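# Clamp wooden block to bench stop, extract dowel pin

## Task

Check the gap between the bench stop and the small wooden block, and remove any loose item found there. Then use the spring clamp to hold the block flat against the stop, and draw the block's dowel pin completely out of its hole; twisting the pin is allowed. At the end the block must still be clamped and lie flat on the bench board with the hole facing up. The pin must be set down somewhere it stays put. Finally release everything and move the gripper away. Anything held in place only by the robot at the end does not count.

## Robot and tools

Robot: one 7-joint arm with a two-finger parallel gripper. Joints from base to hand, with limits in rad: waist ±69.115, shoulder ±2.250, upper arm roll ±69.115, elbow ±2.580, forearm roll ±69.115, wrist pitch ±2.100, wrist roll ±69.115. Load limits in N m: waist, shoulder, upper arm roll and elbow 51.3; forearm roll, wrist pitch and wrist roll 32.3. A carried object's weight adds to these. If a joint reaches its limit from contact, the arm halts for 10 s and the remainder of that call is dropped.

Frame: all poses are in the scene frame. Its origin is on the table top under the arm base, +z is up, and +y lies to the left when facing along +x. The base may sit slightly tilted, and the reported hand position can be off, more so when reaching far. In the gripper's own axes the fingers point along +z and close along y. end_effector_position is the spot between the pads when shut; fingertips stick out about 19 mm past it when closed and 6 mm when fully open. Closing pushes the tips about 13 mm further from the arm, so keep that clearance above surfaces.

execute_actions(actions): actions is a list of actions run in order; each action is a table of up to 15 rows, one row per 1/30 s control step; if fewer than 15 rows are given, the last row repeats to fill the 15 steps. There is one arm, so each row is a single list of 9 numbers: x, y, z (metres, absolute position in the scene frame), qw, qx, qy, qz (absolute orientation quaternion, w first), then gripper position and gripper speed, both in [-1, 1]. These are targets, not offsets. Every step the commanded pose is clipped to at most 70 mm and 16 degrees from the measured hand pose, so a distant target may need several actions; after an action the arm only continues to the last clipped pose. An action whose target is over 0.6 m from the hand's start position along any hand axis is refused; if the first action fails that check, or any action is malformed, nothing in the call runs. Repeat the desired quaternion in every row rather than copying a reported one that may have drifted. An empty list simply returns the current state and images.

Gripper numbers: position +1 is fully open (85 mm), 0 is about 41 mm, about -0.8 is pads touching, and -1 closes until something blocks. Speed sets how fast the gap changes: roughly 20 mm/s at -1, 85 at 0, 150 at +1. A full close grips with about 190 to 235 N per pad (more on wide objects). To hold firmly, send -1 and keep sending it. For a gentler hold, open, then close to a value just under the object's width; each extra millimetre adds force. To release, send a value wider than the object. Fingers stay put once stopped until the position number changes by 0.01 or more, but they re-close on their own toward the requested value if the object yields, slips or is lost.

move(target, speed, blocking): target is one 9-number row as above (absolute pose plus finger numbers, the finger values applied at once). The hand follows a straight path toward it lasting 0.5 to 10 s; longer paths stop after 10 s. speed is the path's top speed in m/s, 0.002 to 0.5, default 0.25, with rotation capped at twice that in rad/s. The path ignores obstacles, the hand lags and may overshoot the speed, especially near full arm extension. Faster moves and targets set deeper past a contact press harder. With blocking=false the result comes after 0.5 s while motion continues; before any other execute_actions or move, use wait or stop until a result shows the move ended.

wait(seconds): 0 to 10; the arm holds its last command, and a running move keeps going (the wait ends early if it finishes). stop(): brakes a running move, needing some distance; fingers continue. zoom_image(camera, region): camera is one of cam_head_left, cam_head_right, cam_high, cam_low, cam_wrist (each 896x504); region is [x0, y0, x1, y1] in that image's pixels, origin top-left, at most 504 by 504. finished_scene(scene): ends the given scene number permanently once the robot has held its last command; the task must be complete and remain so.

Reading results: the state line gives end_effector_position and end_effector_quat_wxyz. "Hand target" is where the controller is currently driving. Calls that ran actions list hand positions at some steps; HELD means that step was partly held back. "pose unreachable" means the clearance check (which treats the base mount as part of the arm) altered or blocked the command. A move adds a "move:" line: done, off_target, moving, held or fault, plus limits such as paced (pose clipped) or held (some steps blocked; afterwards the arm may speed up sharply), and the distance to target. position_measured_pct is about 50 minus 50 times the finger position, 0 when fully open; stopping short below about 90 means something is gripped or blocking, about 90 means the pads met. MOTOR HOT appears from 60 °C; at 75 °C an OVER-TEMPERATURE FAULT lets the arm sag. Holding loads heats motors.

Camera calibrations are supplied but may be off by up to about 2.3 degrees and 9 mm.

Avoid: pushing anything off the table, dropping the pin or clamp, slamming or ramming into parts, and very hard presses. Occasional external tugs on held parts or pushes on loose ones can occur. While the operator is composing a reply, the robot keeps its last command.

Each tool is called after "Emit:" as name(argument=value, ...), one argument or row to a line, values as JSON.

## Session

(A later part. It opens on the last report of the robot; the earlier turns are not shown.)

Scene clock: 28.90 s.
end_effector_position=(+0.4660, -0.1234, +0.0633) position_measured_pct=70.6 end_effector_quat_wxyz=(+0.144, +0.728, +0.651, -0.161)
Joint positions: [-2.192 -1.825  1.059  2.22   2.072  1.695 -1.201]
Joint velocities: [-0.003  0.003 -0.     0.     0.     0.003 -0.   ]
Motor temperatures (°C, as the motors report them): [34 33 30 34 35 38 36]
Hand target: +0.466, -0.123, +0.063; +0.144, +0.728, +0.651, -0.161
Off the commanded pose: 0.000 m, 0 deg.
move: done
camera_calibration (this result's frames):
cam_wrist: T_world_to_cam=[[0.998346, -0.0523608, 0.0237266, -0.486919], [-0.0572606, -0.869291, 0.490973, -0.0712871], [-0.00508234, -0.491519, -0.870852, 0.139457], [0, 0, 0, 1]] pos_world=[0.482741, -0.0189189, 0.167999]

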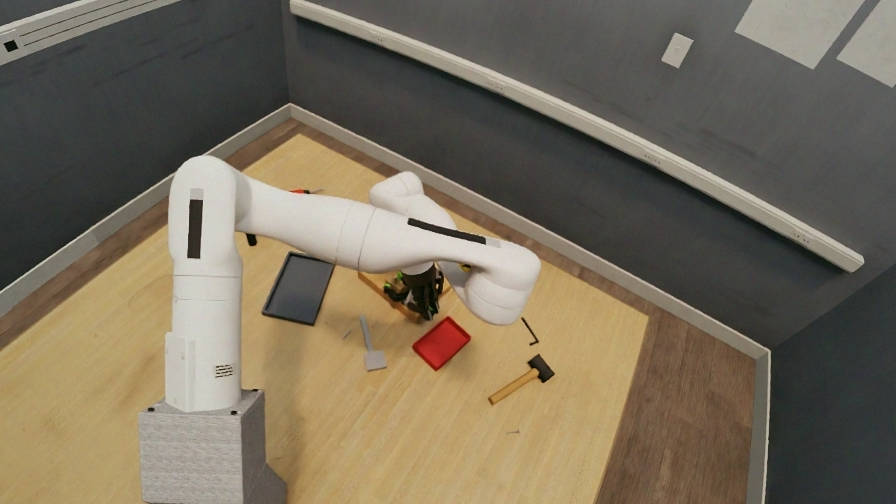

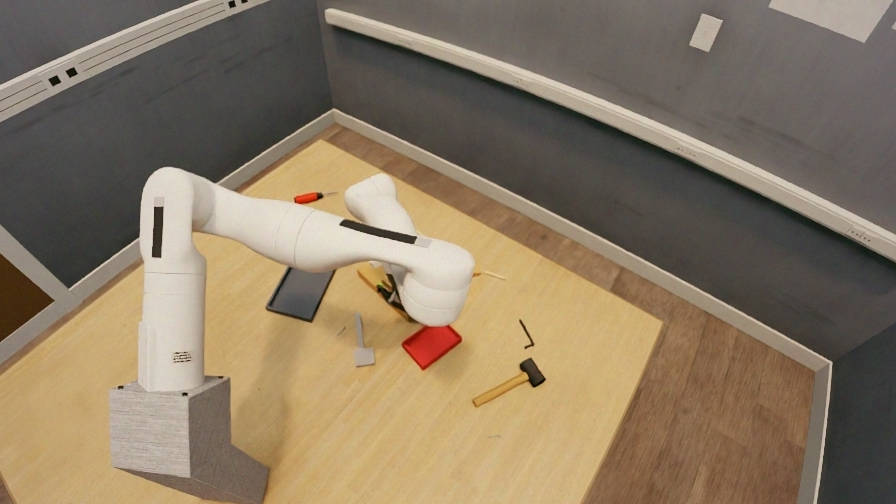

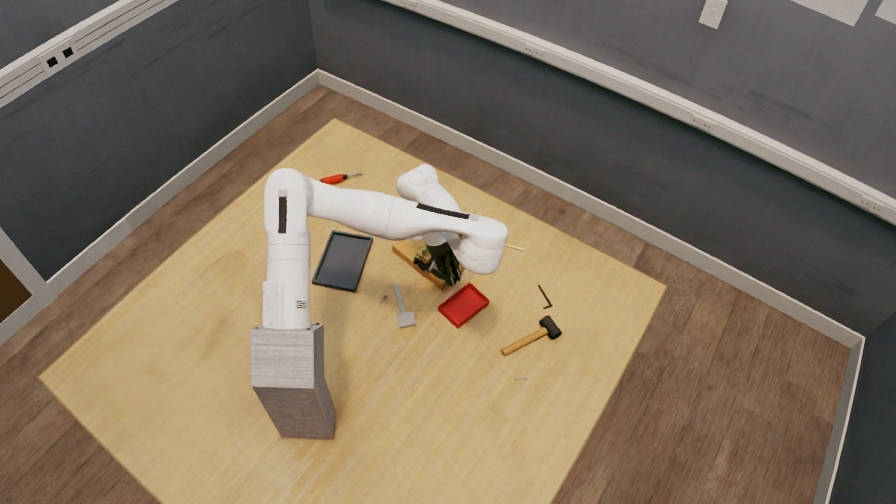

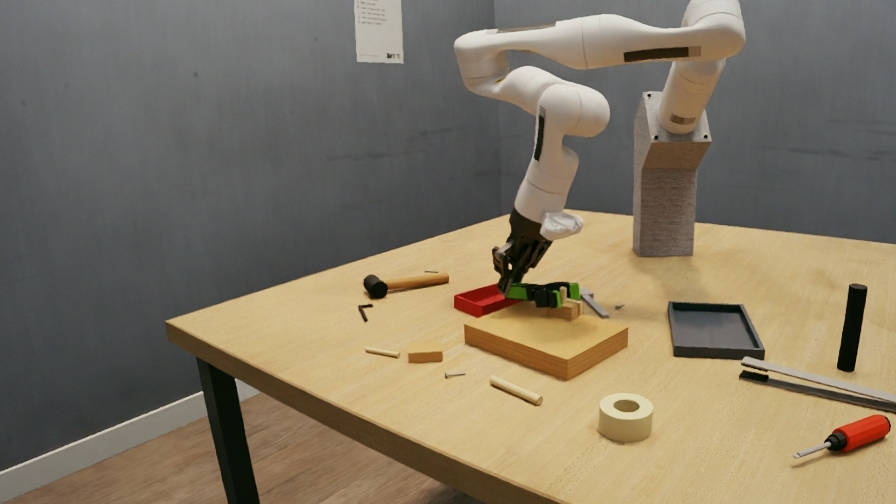

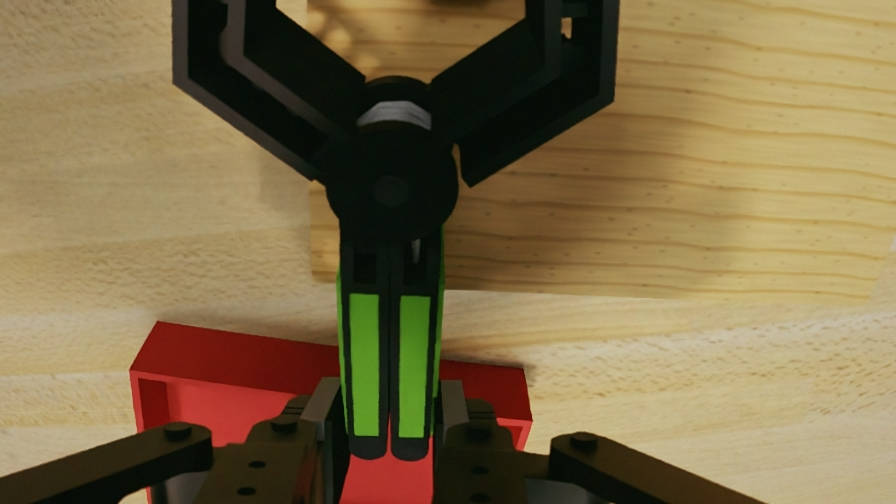

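Emit:
move(
  target=[0.4751,-0.1171,0.084,0.1107,0.6923,0.6581,-0.2744,-0.45,-0.5],
  speed=0.1,
)

Emit:
move(
  target=[0.4751,-0.1171,0.0755,0.1107,0.6923,0.6581,-0.2744,-0.45,-0.5],
  speed=0.03,
)

Emit:
zoom_image(
  camera="cam_low",
  region=[520,265,600,325],
)

Scene clock: 32.70 s.
end_effector_position=(+0.4750, -0.1171, +0.0841) position_measured_pct=70.6 end_effector_quat_wxyz=(+0.110, +0.692, +0.658, -0.274)
Joint positions: [-2.288 -1.643  1.044  2.054  1.851  1.832 -1.153]
Joint velocities: [-0.004  0.006 -0.002 -0.002  0.     0.001  0.002]
Motor temperatures (°C, as the motors report them): [34 33 30 34 35 38 36]
Hand target: +0.475, -0.117, +0.084; +0.110, +0.692, +0.658, -0.274
Off the commanded pose: 0.000 m, 0 deg.
move: done
camera_calibration (this result's frames):
cam_wrist: T_world_to_cam=[[0.980108, -0.0478222, -0.192616, -0.468649], [0.0740003, -0.812486, 0.578265, -0.13853], [-0.184152, -0.581016, -0.792785, 0.228705], [0, 0, 0, 1]] pos_world=[0.511694, -0.00208431, 0.171152]

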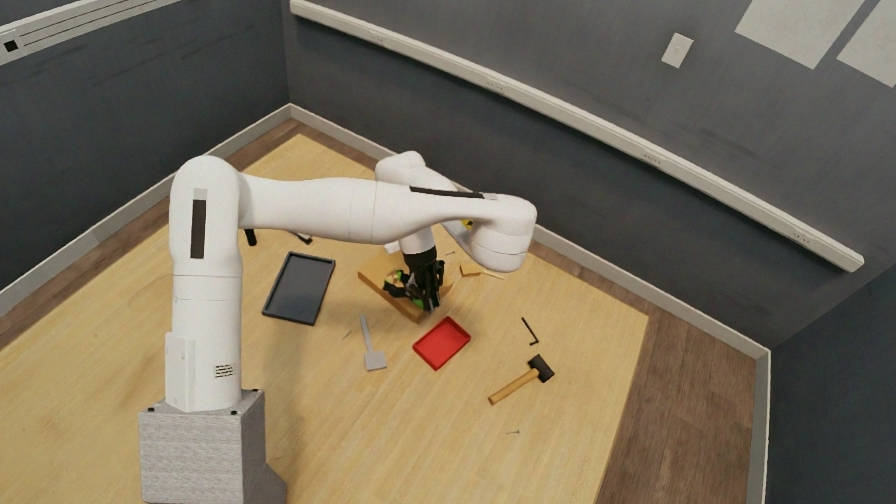

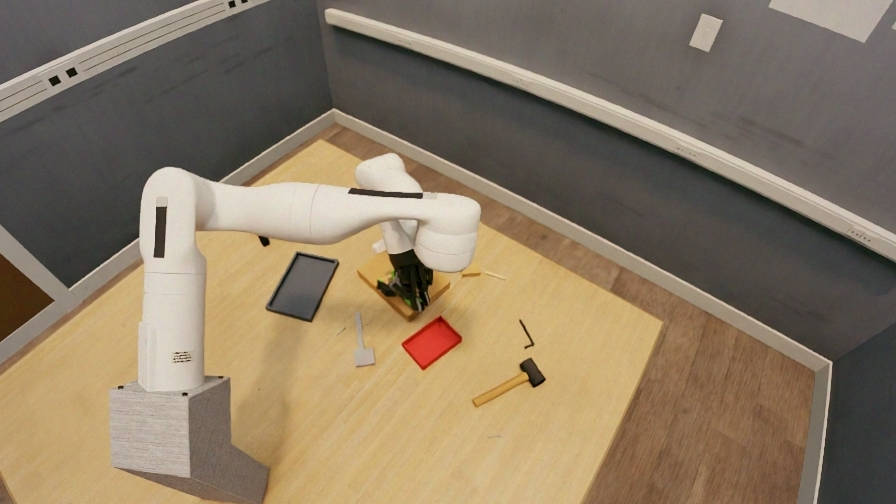

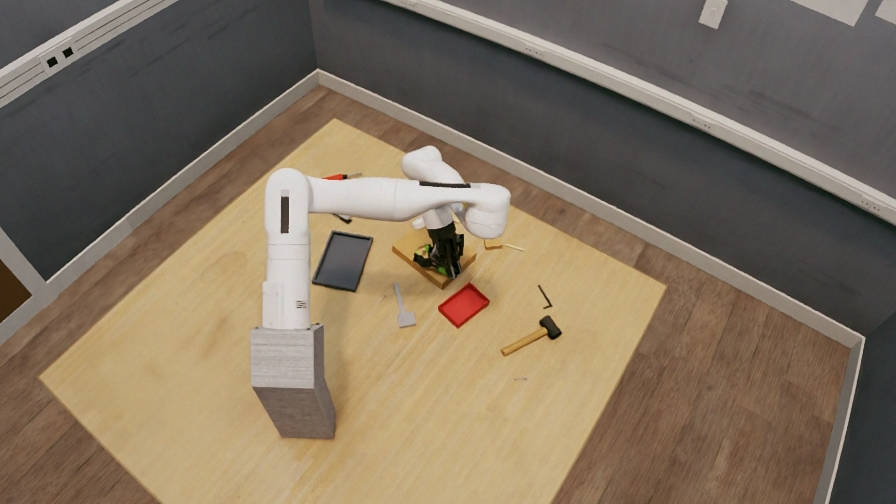

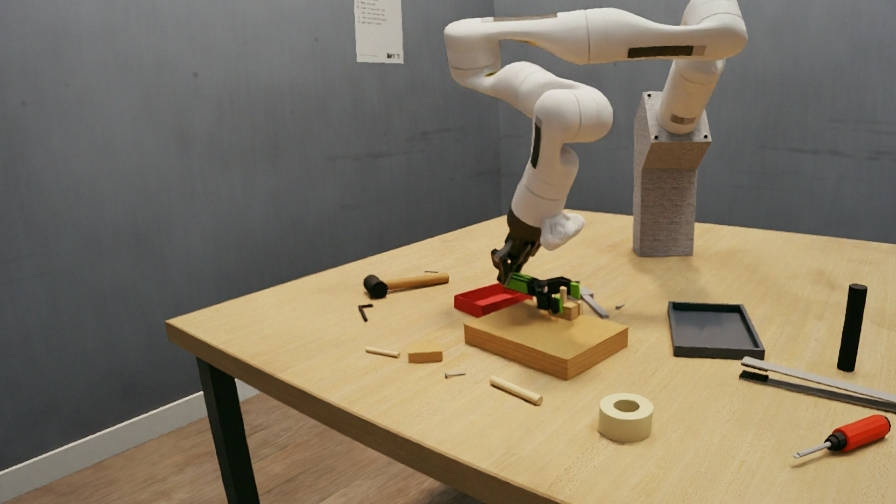

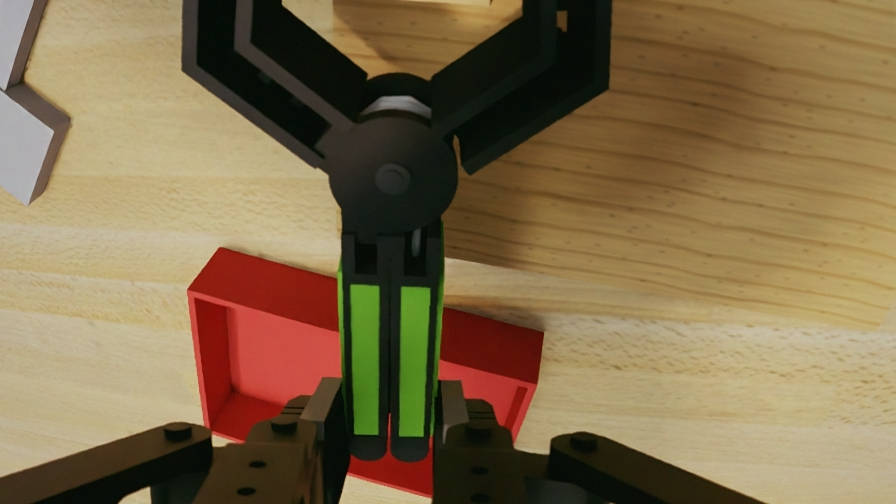

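Scene clock: 33.40 s.
end_effector_position=(+0.4749, -0.1172, +0.0757) position_measured_pct=70.6 end_effector_quat_wxyz=(+0.111, +0.692, +0.658, -0.275)
Joint positions: [-2.301 -1.651  1.058  2.043  1.87   1.826 -1.152]
Joint velocities: [-0.002 -0.001  0.     0.001 -0.    -0.     0.001]
Motor temperatures (°C, as the motors report them): [34 33 30 34 35 38 36]
Hand target: +0.475, -0.117, +0.075; +0.111, +0.692, +0.658, -0.274
Off the commanded pose: 0.000 m, 0 deg.
move: done
camera_calibration (this result's frames):
cam_wrist: T_world_to_cam=[[0.980058, -0.047344, -0.192987, -0.470081], [0.0747776, -0.811938, 0.578934, -0.134062], [-0.184102, -0.581821, -0.792206, 0.221817], [0, 0, 0, 1]] pos_world=[0.511568, -0.00204784, 0.162618]

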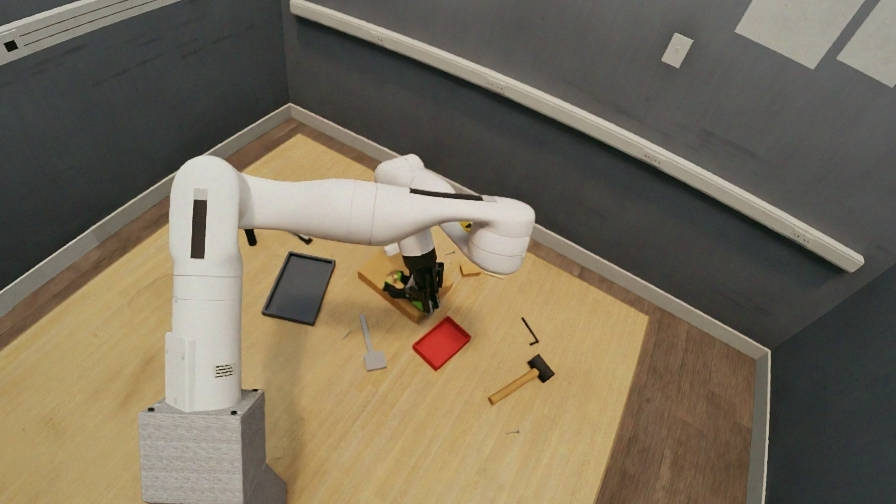

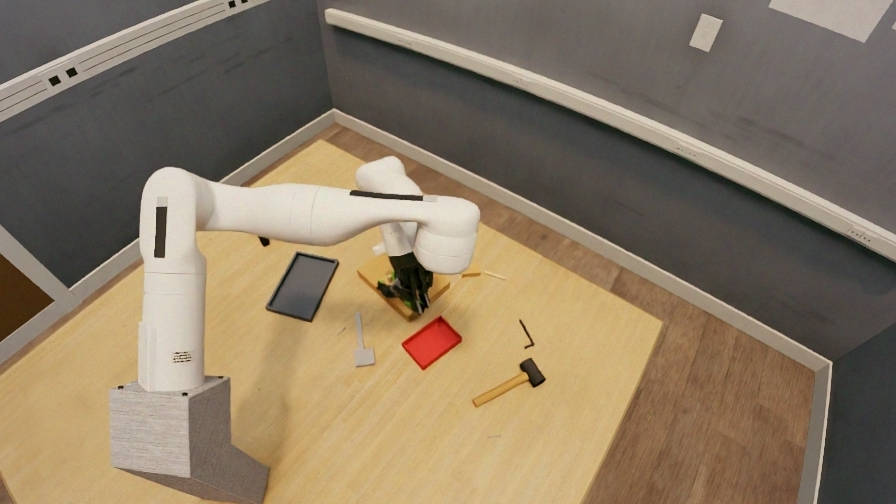

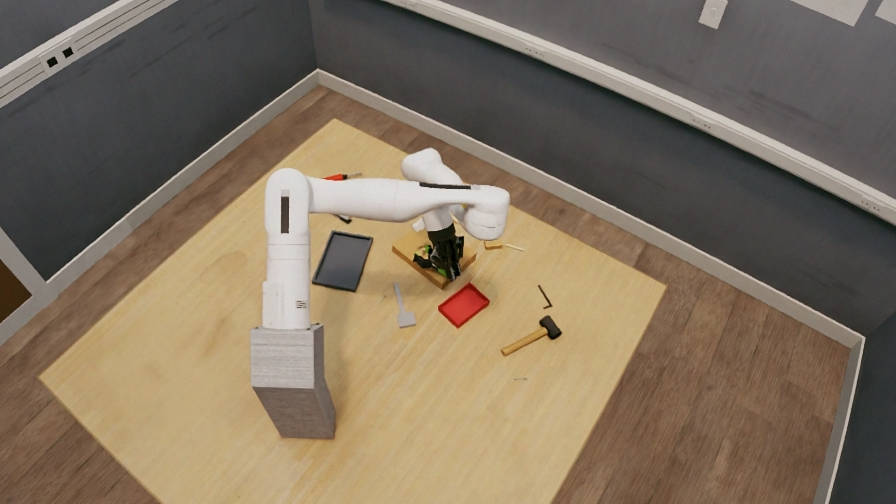

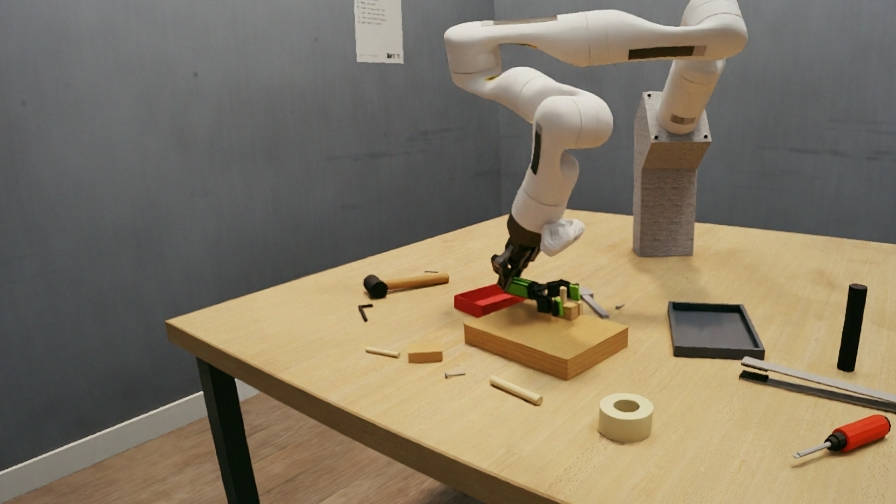

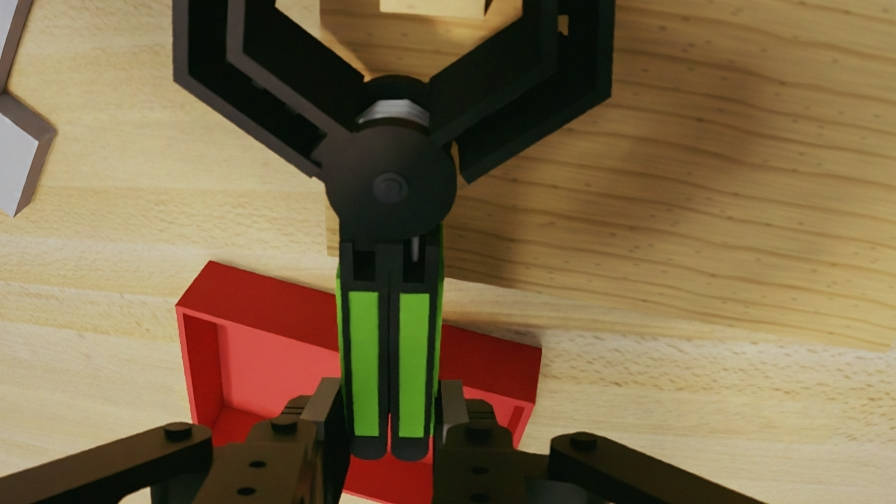

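Region (520, 265, 600, 325) of cam_low's 896x504 image, scaled by 6.300, with more detail than that image has; it fills the top 378 rows of this view, and the rest is white.

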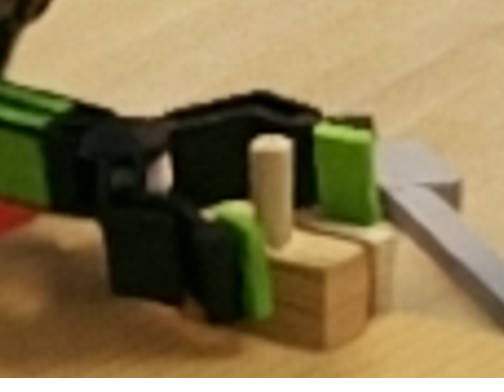

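Emit:
move(
  target=[0.4671,-0.1162,0.078,0.1107,0.6923,0.6581,-0.2744,-0.45,-0.5],
  speed=0.015,
)

Emit:
zoom_image(
  camera="cam_low",
  region=[520,265,600,325],
)

Emit:
zoom_image(
  camera="cam_head_left",
  region=[370,260,430,310],
)

Scene clock: 34.47 s.
end_effector_position=(+0.4672, -0.1162, +0.0780) position_measured_pct=70.6 end_effector_quat_wxyz=(+0.111, +0.692, +0.658, -0.274)
Joint positions: [-2.295 -1.657  1.059  2.07   1.868  1.832 -1.171]
Joint velocities: [ 0.001 -0.001  0.     0.002  0.001  0.001 -0.   ]
Motor temperatures (°C, as the motors report them): [34 33 30 34 35 38 36]
Hand target: +0.467, -0.116, +0.078; +0.111, +0.692, +0.658, -0.274
Off the commanded pose: 0.000 m, 0 deg.
move: done
camera_calibration (this result's frames):
cam_wrist: T_world_to_cam=[[0.980188, -0.0475096, -0.192288, -0.462186], [0.0741878, -0.812077, 0.578815, -0.13373], [-0.183652, -0.581613, -0.792464, 0.222646], [0, 0, 0, 1]] pos_world=[0.503839, -0.00106296, 0.164971]

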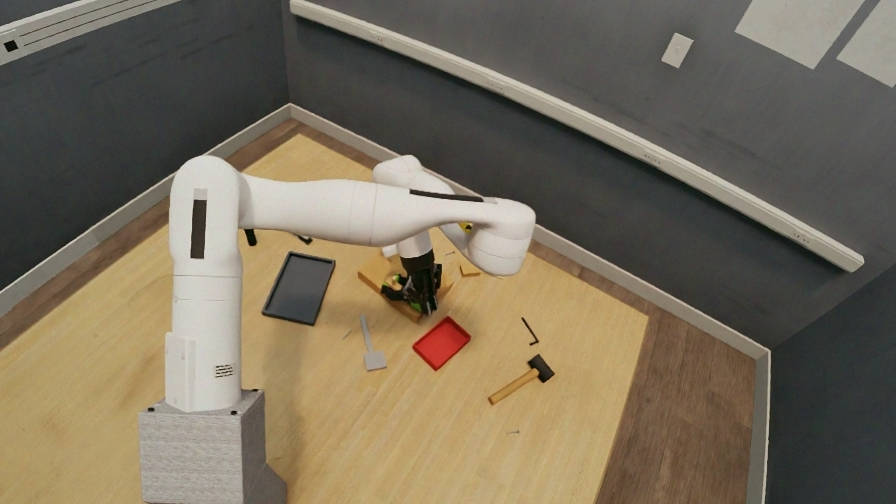

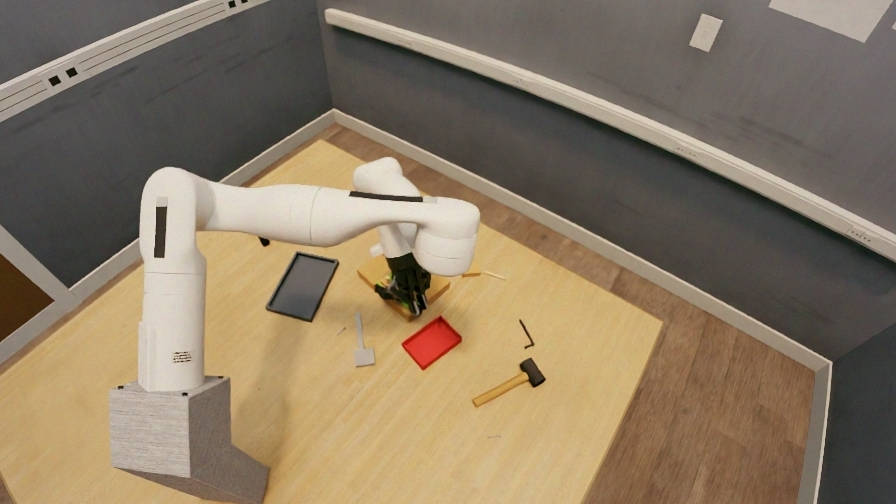

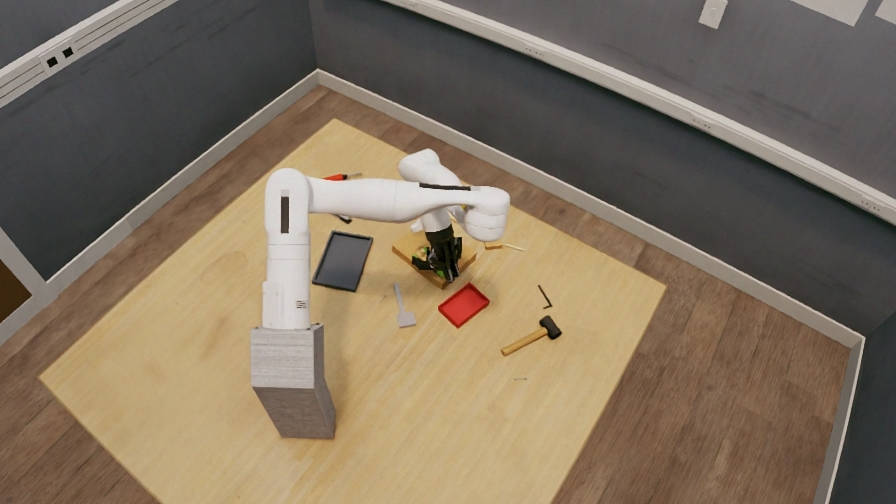

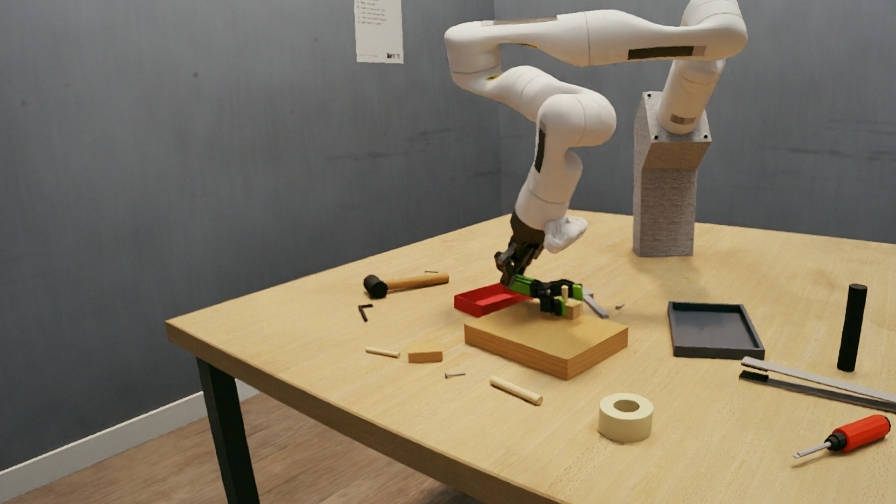

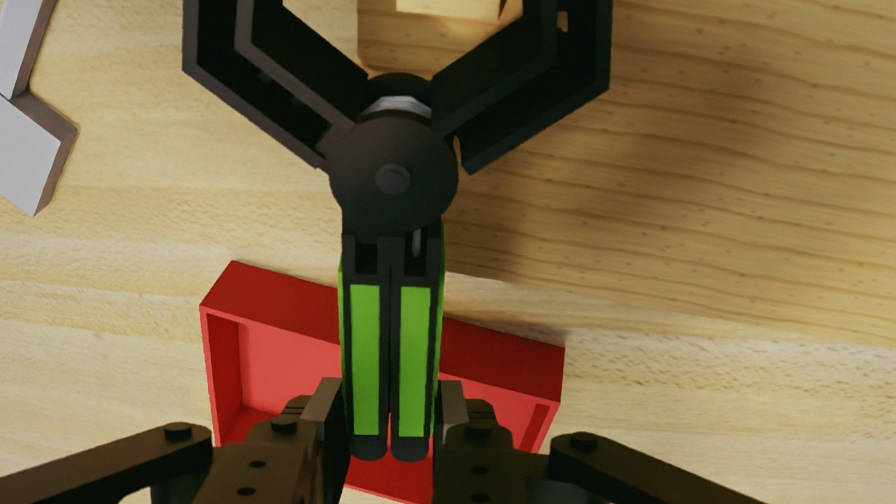

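Region (520, 265, 600, 325) of cam_low's 896x504 image, scaled by 6.300, with more detail than that image has; it fills the top 378 rows of this view, and the rest is white.

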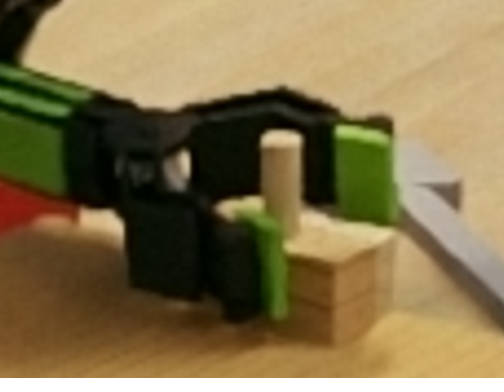

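Region (370, 260, 430, 310) of cam_head_left's 896x504 image, scaled by 8.400, with more detail than that image has.

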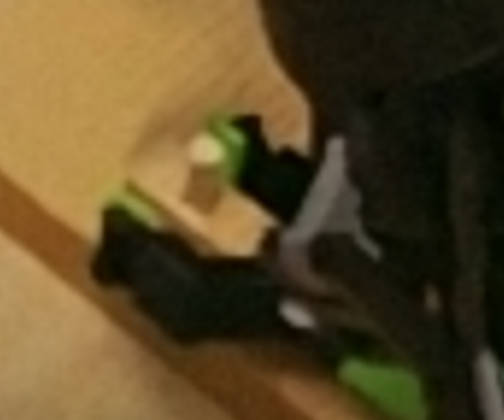

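Emit:
move(
  target=[0.4636,-0.1158,0.0615,0.1697,0.7209,0.6445,-0.1898,-0.45,-0.5],
  speed=0.08,
)

Emit:
zoom_image(
  camera="cam_low",
  region=[500,265,600,335],
)

Scene clock: 36.47 s.
end_effector_position=(+0.4638, -0.1158, +0.0615) position_measured_pct=70.6 end_effector_quat_wxyz=(+0.170, +0.721, +0.644, -0.190)
Joint positions: [-2.263 -1.768  1.094  2.231  2.096  1.775 -1.311]
Joint velocities: [ 0.002 -0.004  0.002  0.003  0.002 -0.003 -0.001]
Motor temperatures (°C, as the motors report them): [34 33 30 34 35 38 36]
Hand target: +0.464, -0.116, +0.061; +0.170, +0.721, +0.644, -0.190
Off the commanded pose: 0.000 m, 0 deg.
move: done
camera_calibration (this result's frames):
cam_wrist: T_world_to_cam=[[0.998553, -0.0502326, 0.0191791, -0.483889], [-0.0523748, -0.827964, 0.55833, -0.0655582], [-0.0121668, -0.558526, -0.829397, 0.134574], [0, 0, 0, 1]] pos_world=[0.481392, -0.00342346, 0.157499]

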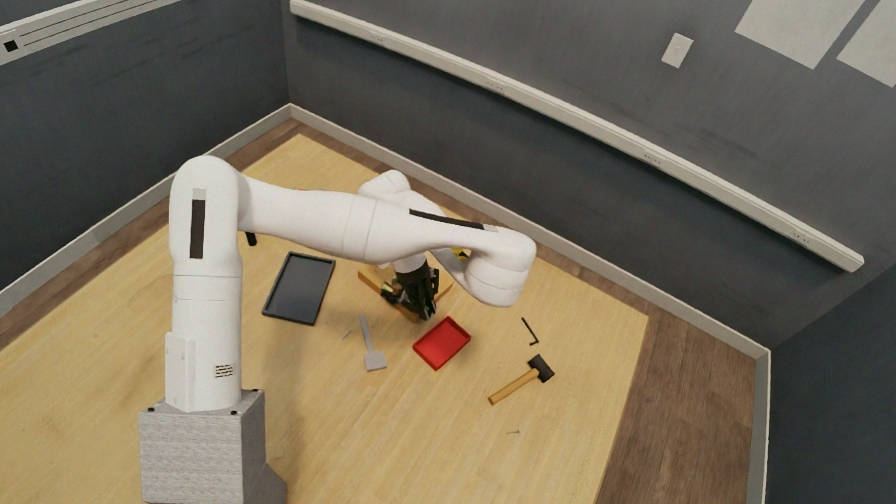

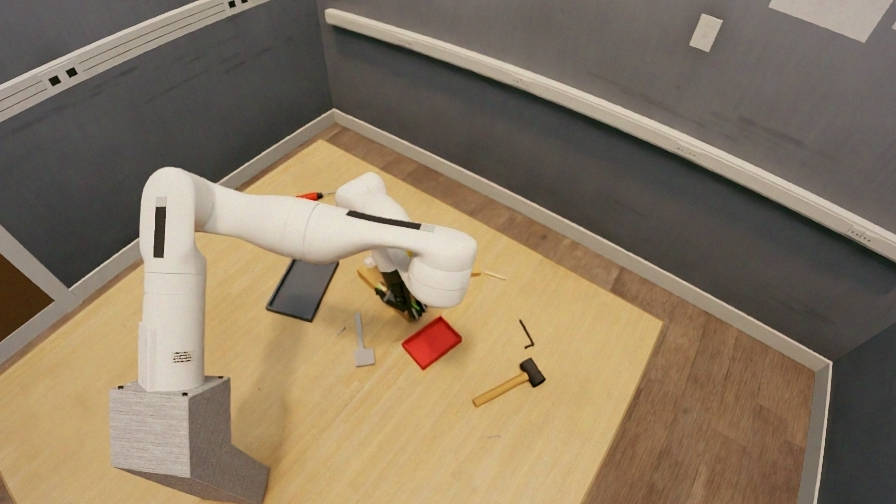

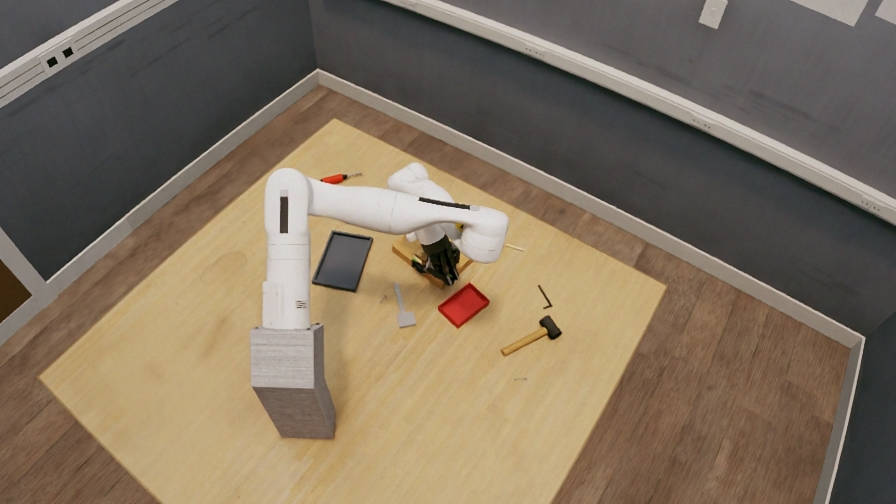

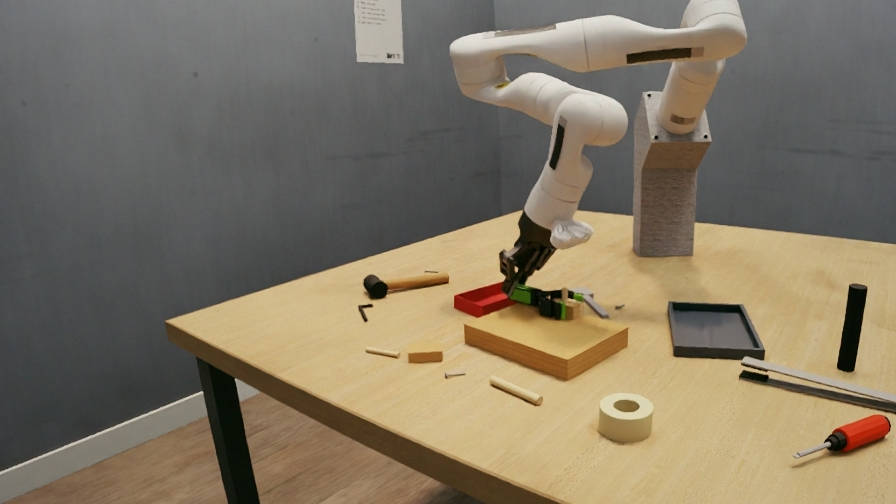

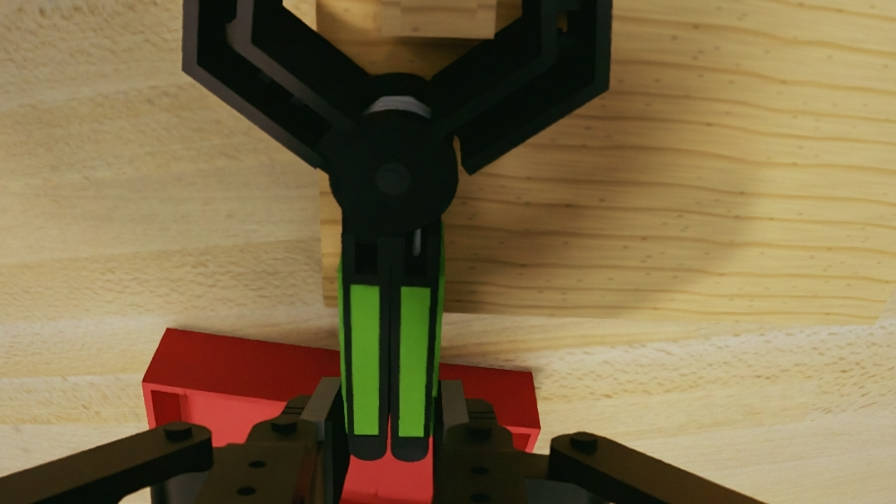

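Region (500, 265, 600, 335) of cam_low's 896x504 image, scaled by 5.040, with more detail than that image has; it fills the top 353 rows of this view, and the rest is white.

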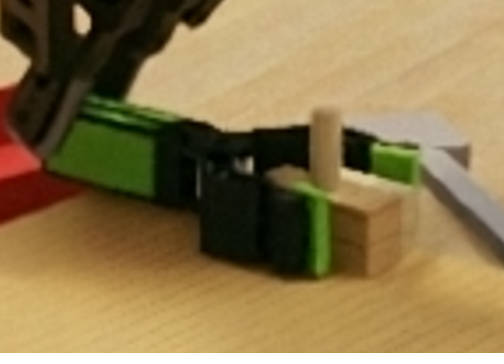

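Emit:
move(
  target=[0.4614,-0.1171,0.058,0.1697,0.7209,0.6445,-0.1898,0.6,-0.8],
  speed=0.006,
)

Emit:
zoom_image(
  camera="cam_low",
  region=[500,265,600,335],
)

Scene clock: 38.63 s.
end_effector_position=(+0.4614, -0.1171, +0.0580) position_measured_pct=19.8 end_effector_quat_wxyz=(+0.170, +0.721, +0.645, -0.190)
Joint positions: [-2.264 -1.777  1.103  2.231  2.108  1.77  -1.309]
Joint velocities: [-0.     0.    -0.    -0.001  0.     0.001 -0.001]
Motor temperatures (°C, as the motors report them): [34 33 30 34 35 38 36]
Hand target: +0.461, -0.117, +0.058; +0.170, +0.721, +0.645, -0.190
Off the commanded pose: 0.000 m, 0 deg.
move: done
camera_calibration (this result's frames):
cam_wrist: T_world_to_cam=[[0.998554, -0.0504099, 0.0186838, -0.481446], [-0.0522557, -0.828432, 0.557647, -0.0648247], [-0.0126326, -0.557817, -0.829868, 0.131239], [0, 0, 0, 1]] pos_world=[0.47902, -0.00476517, 0.154056]

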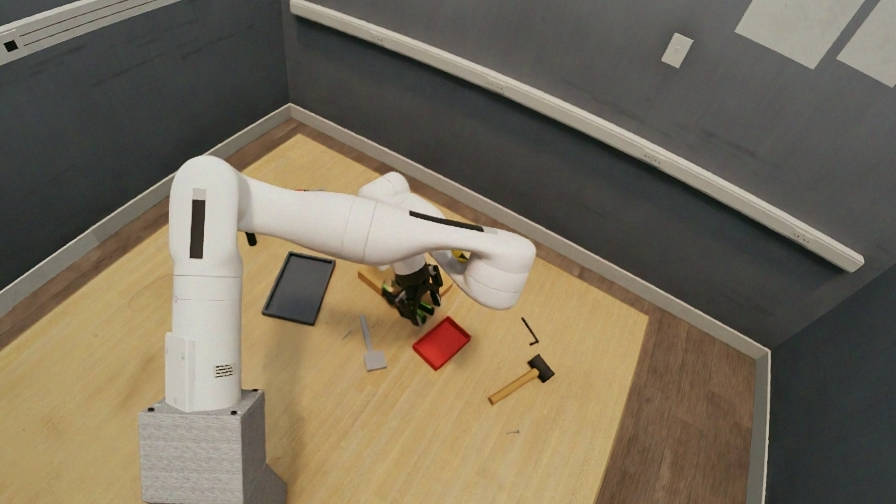

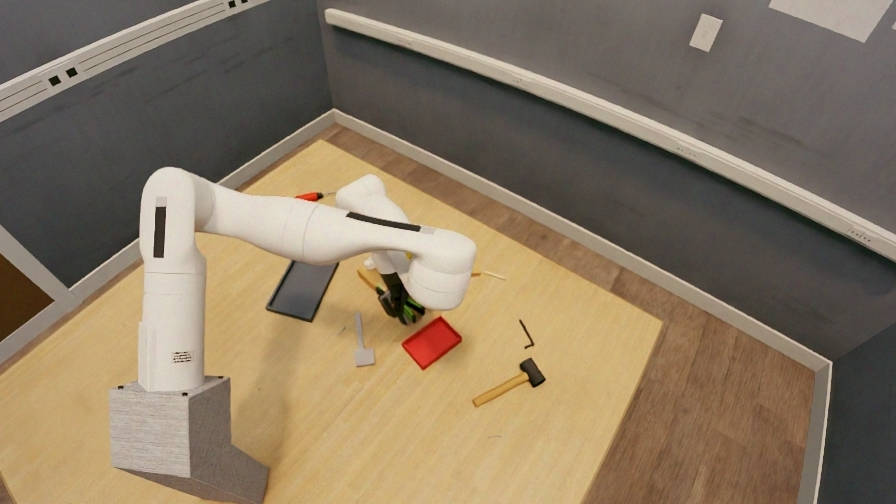

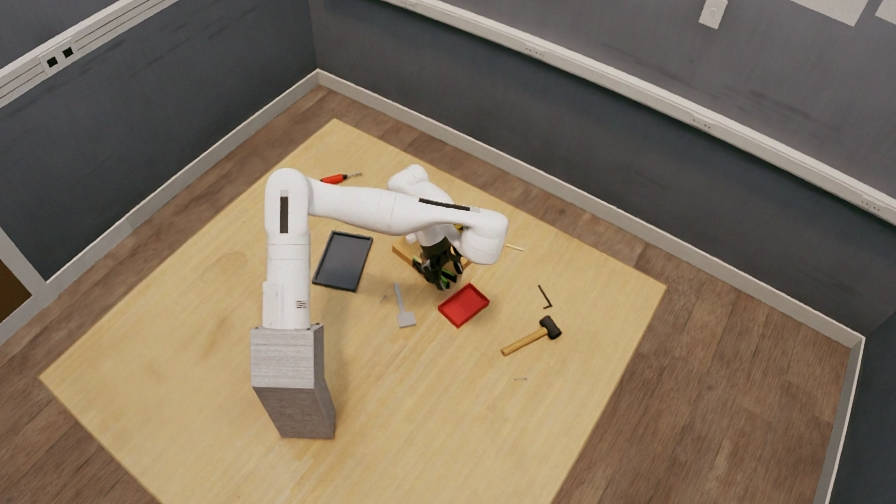

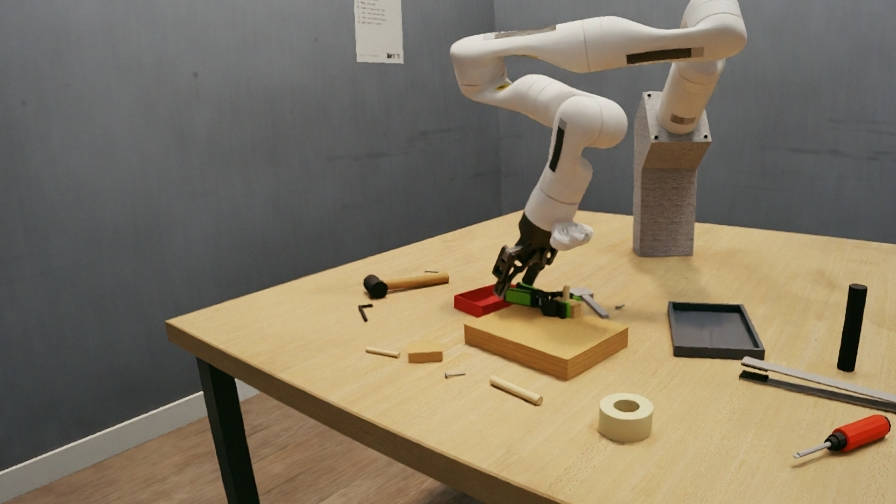

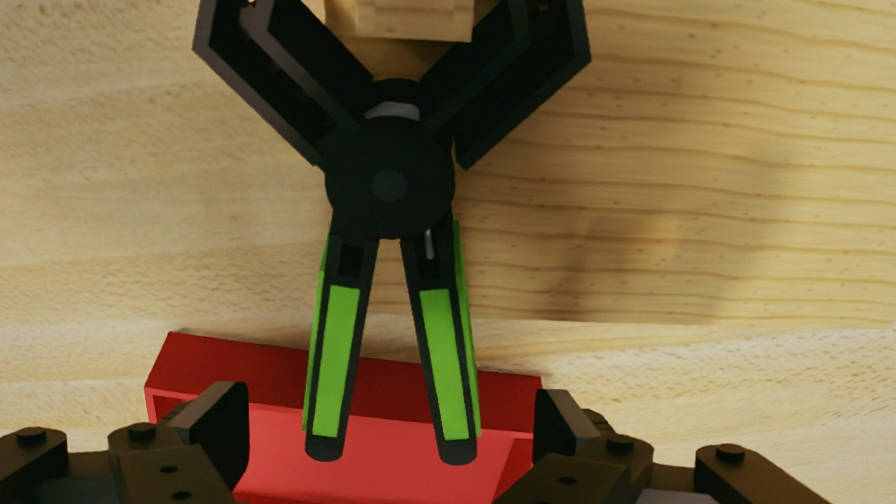

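Region (500, 265, 600, 335) of cam_low's 896x504 image, scaled by 5.040, with more detail than that image has; it fills the top 353 rows of this view, and the rest is white.

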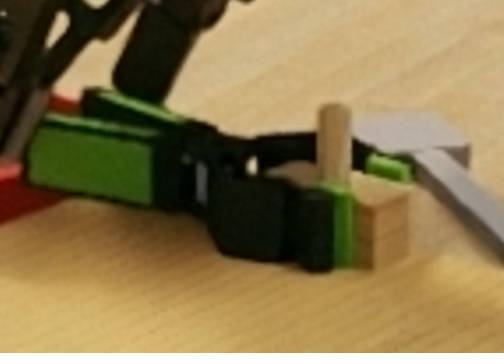

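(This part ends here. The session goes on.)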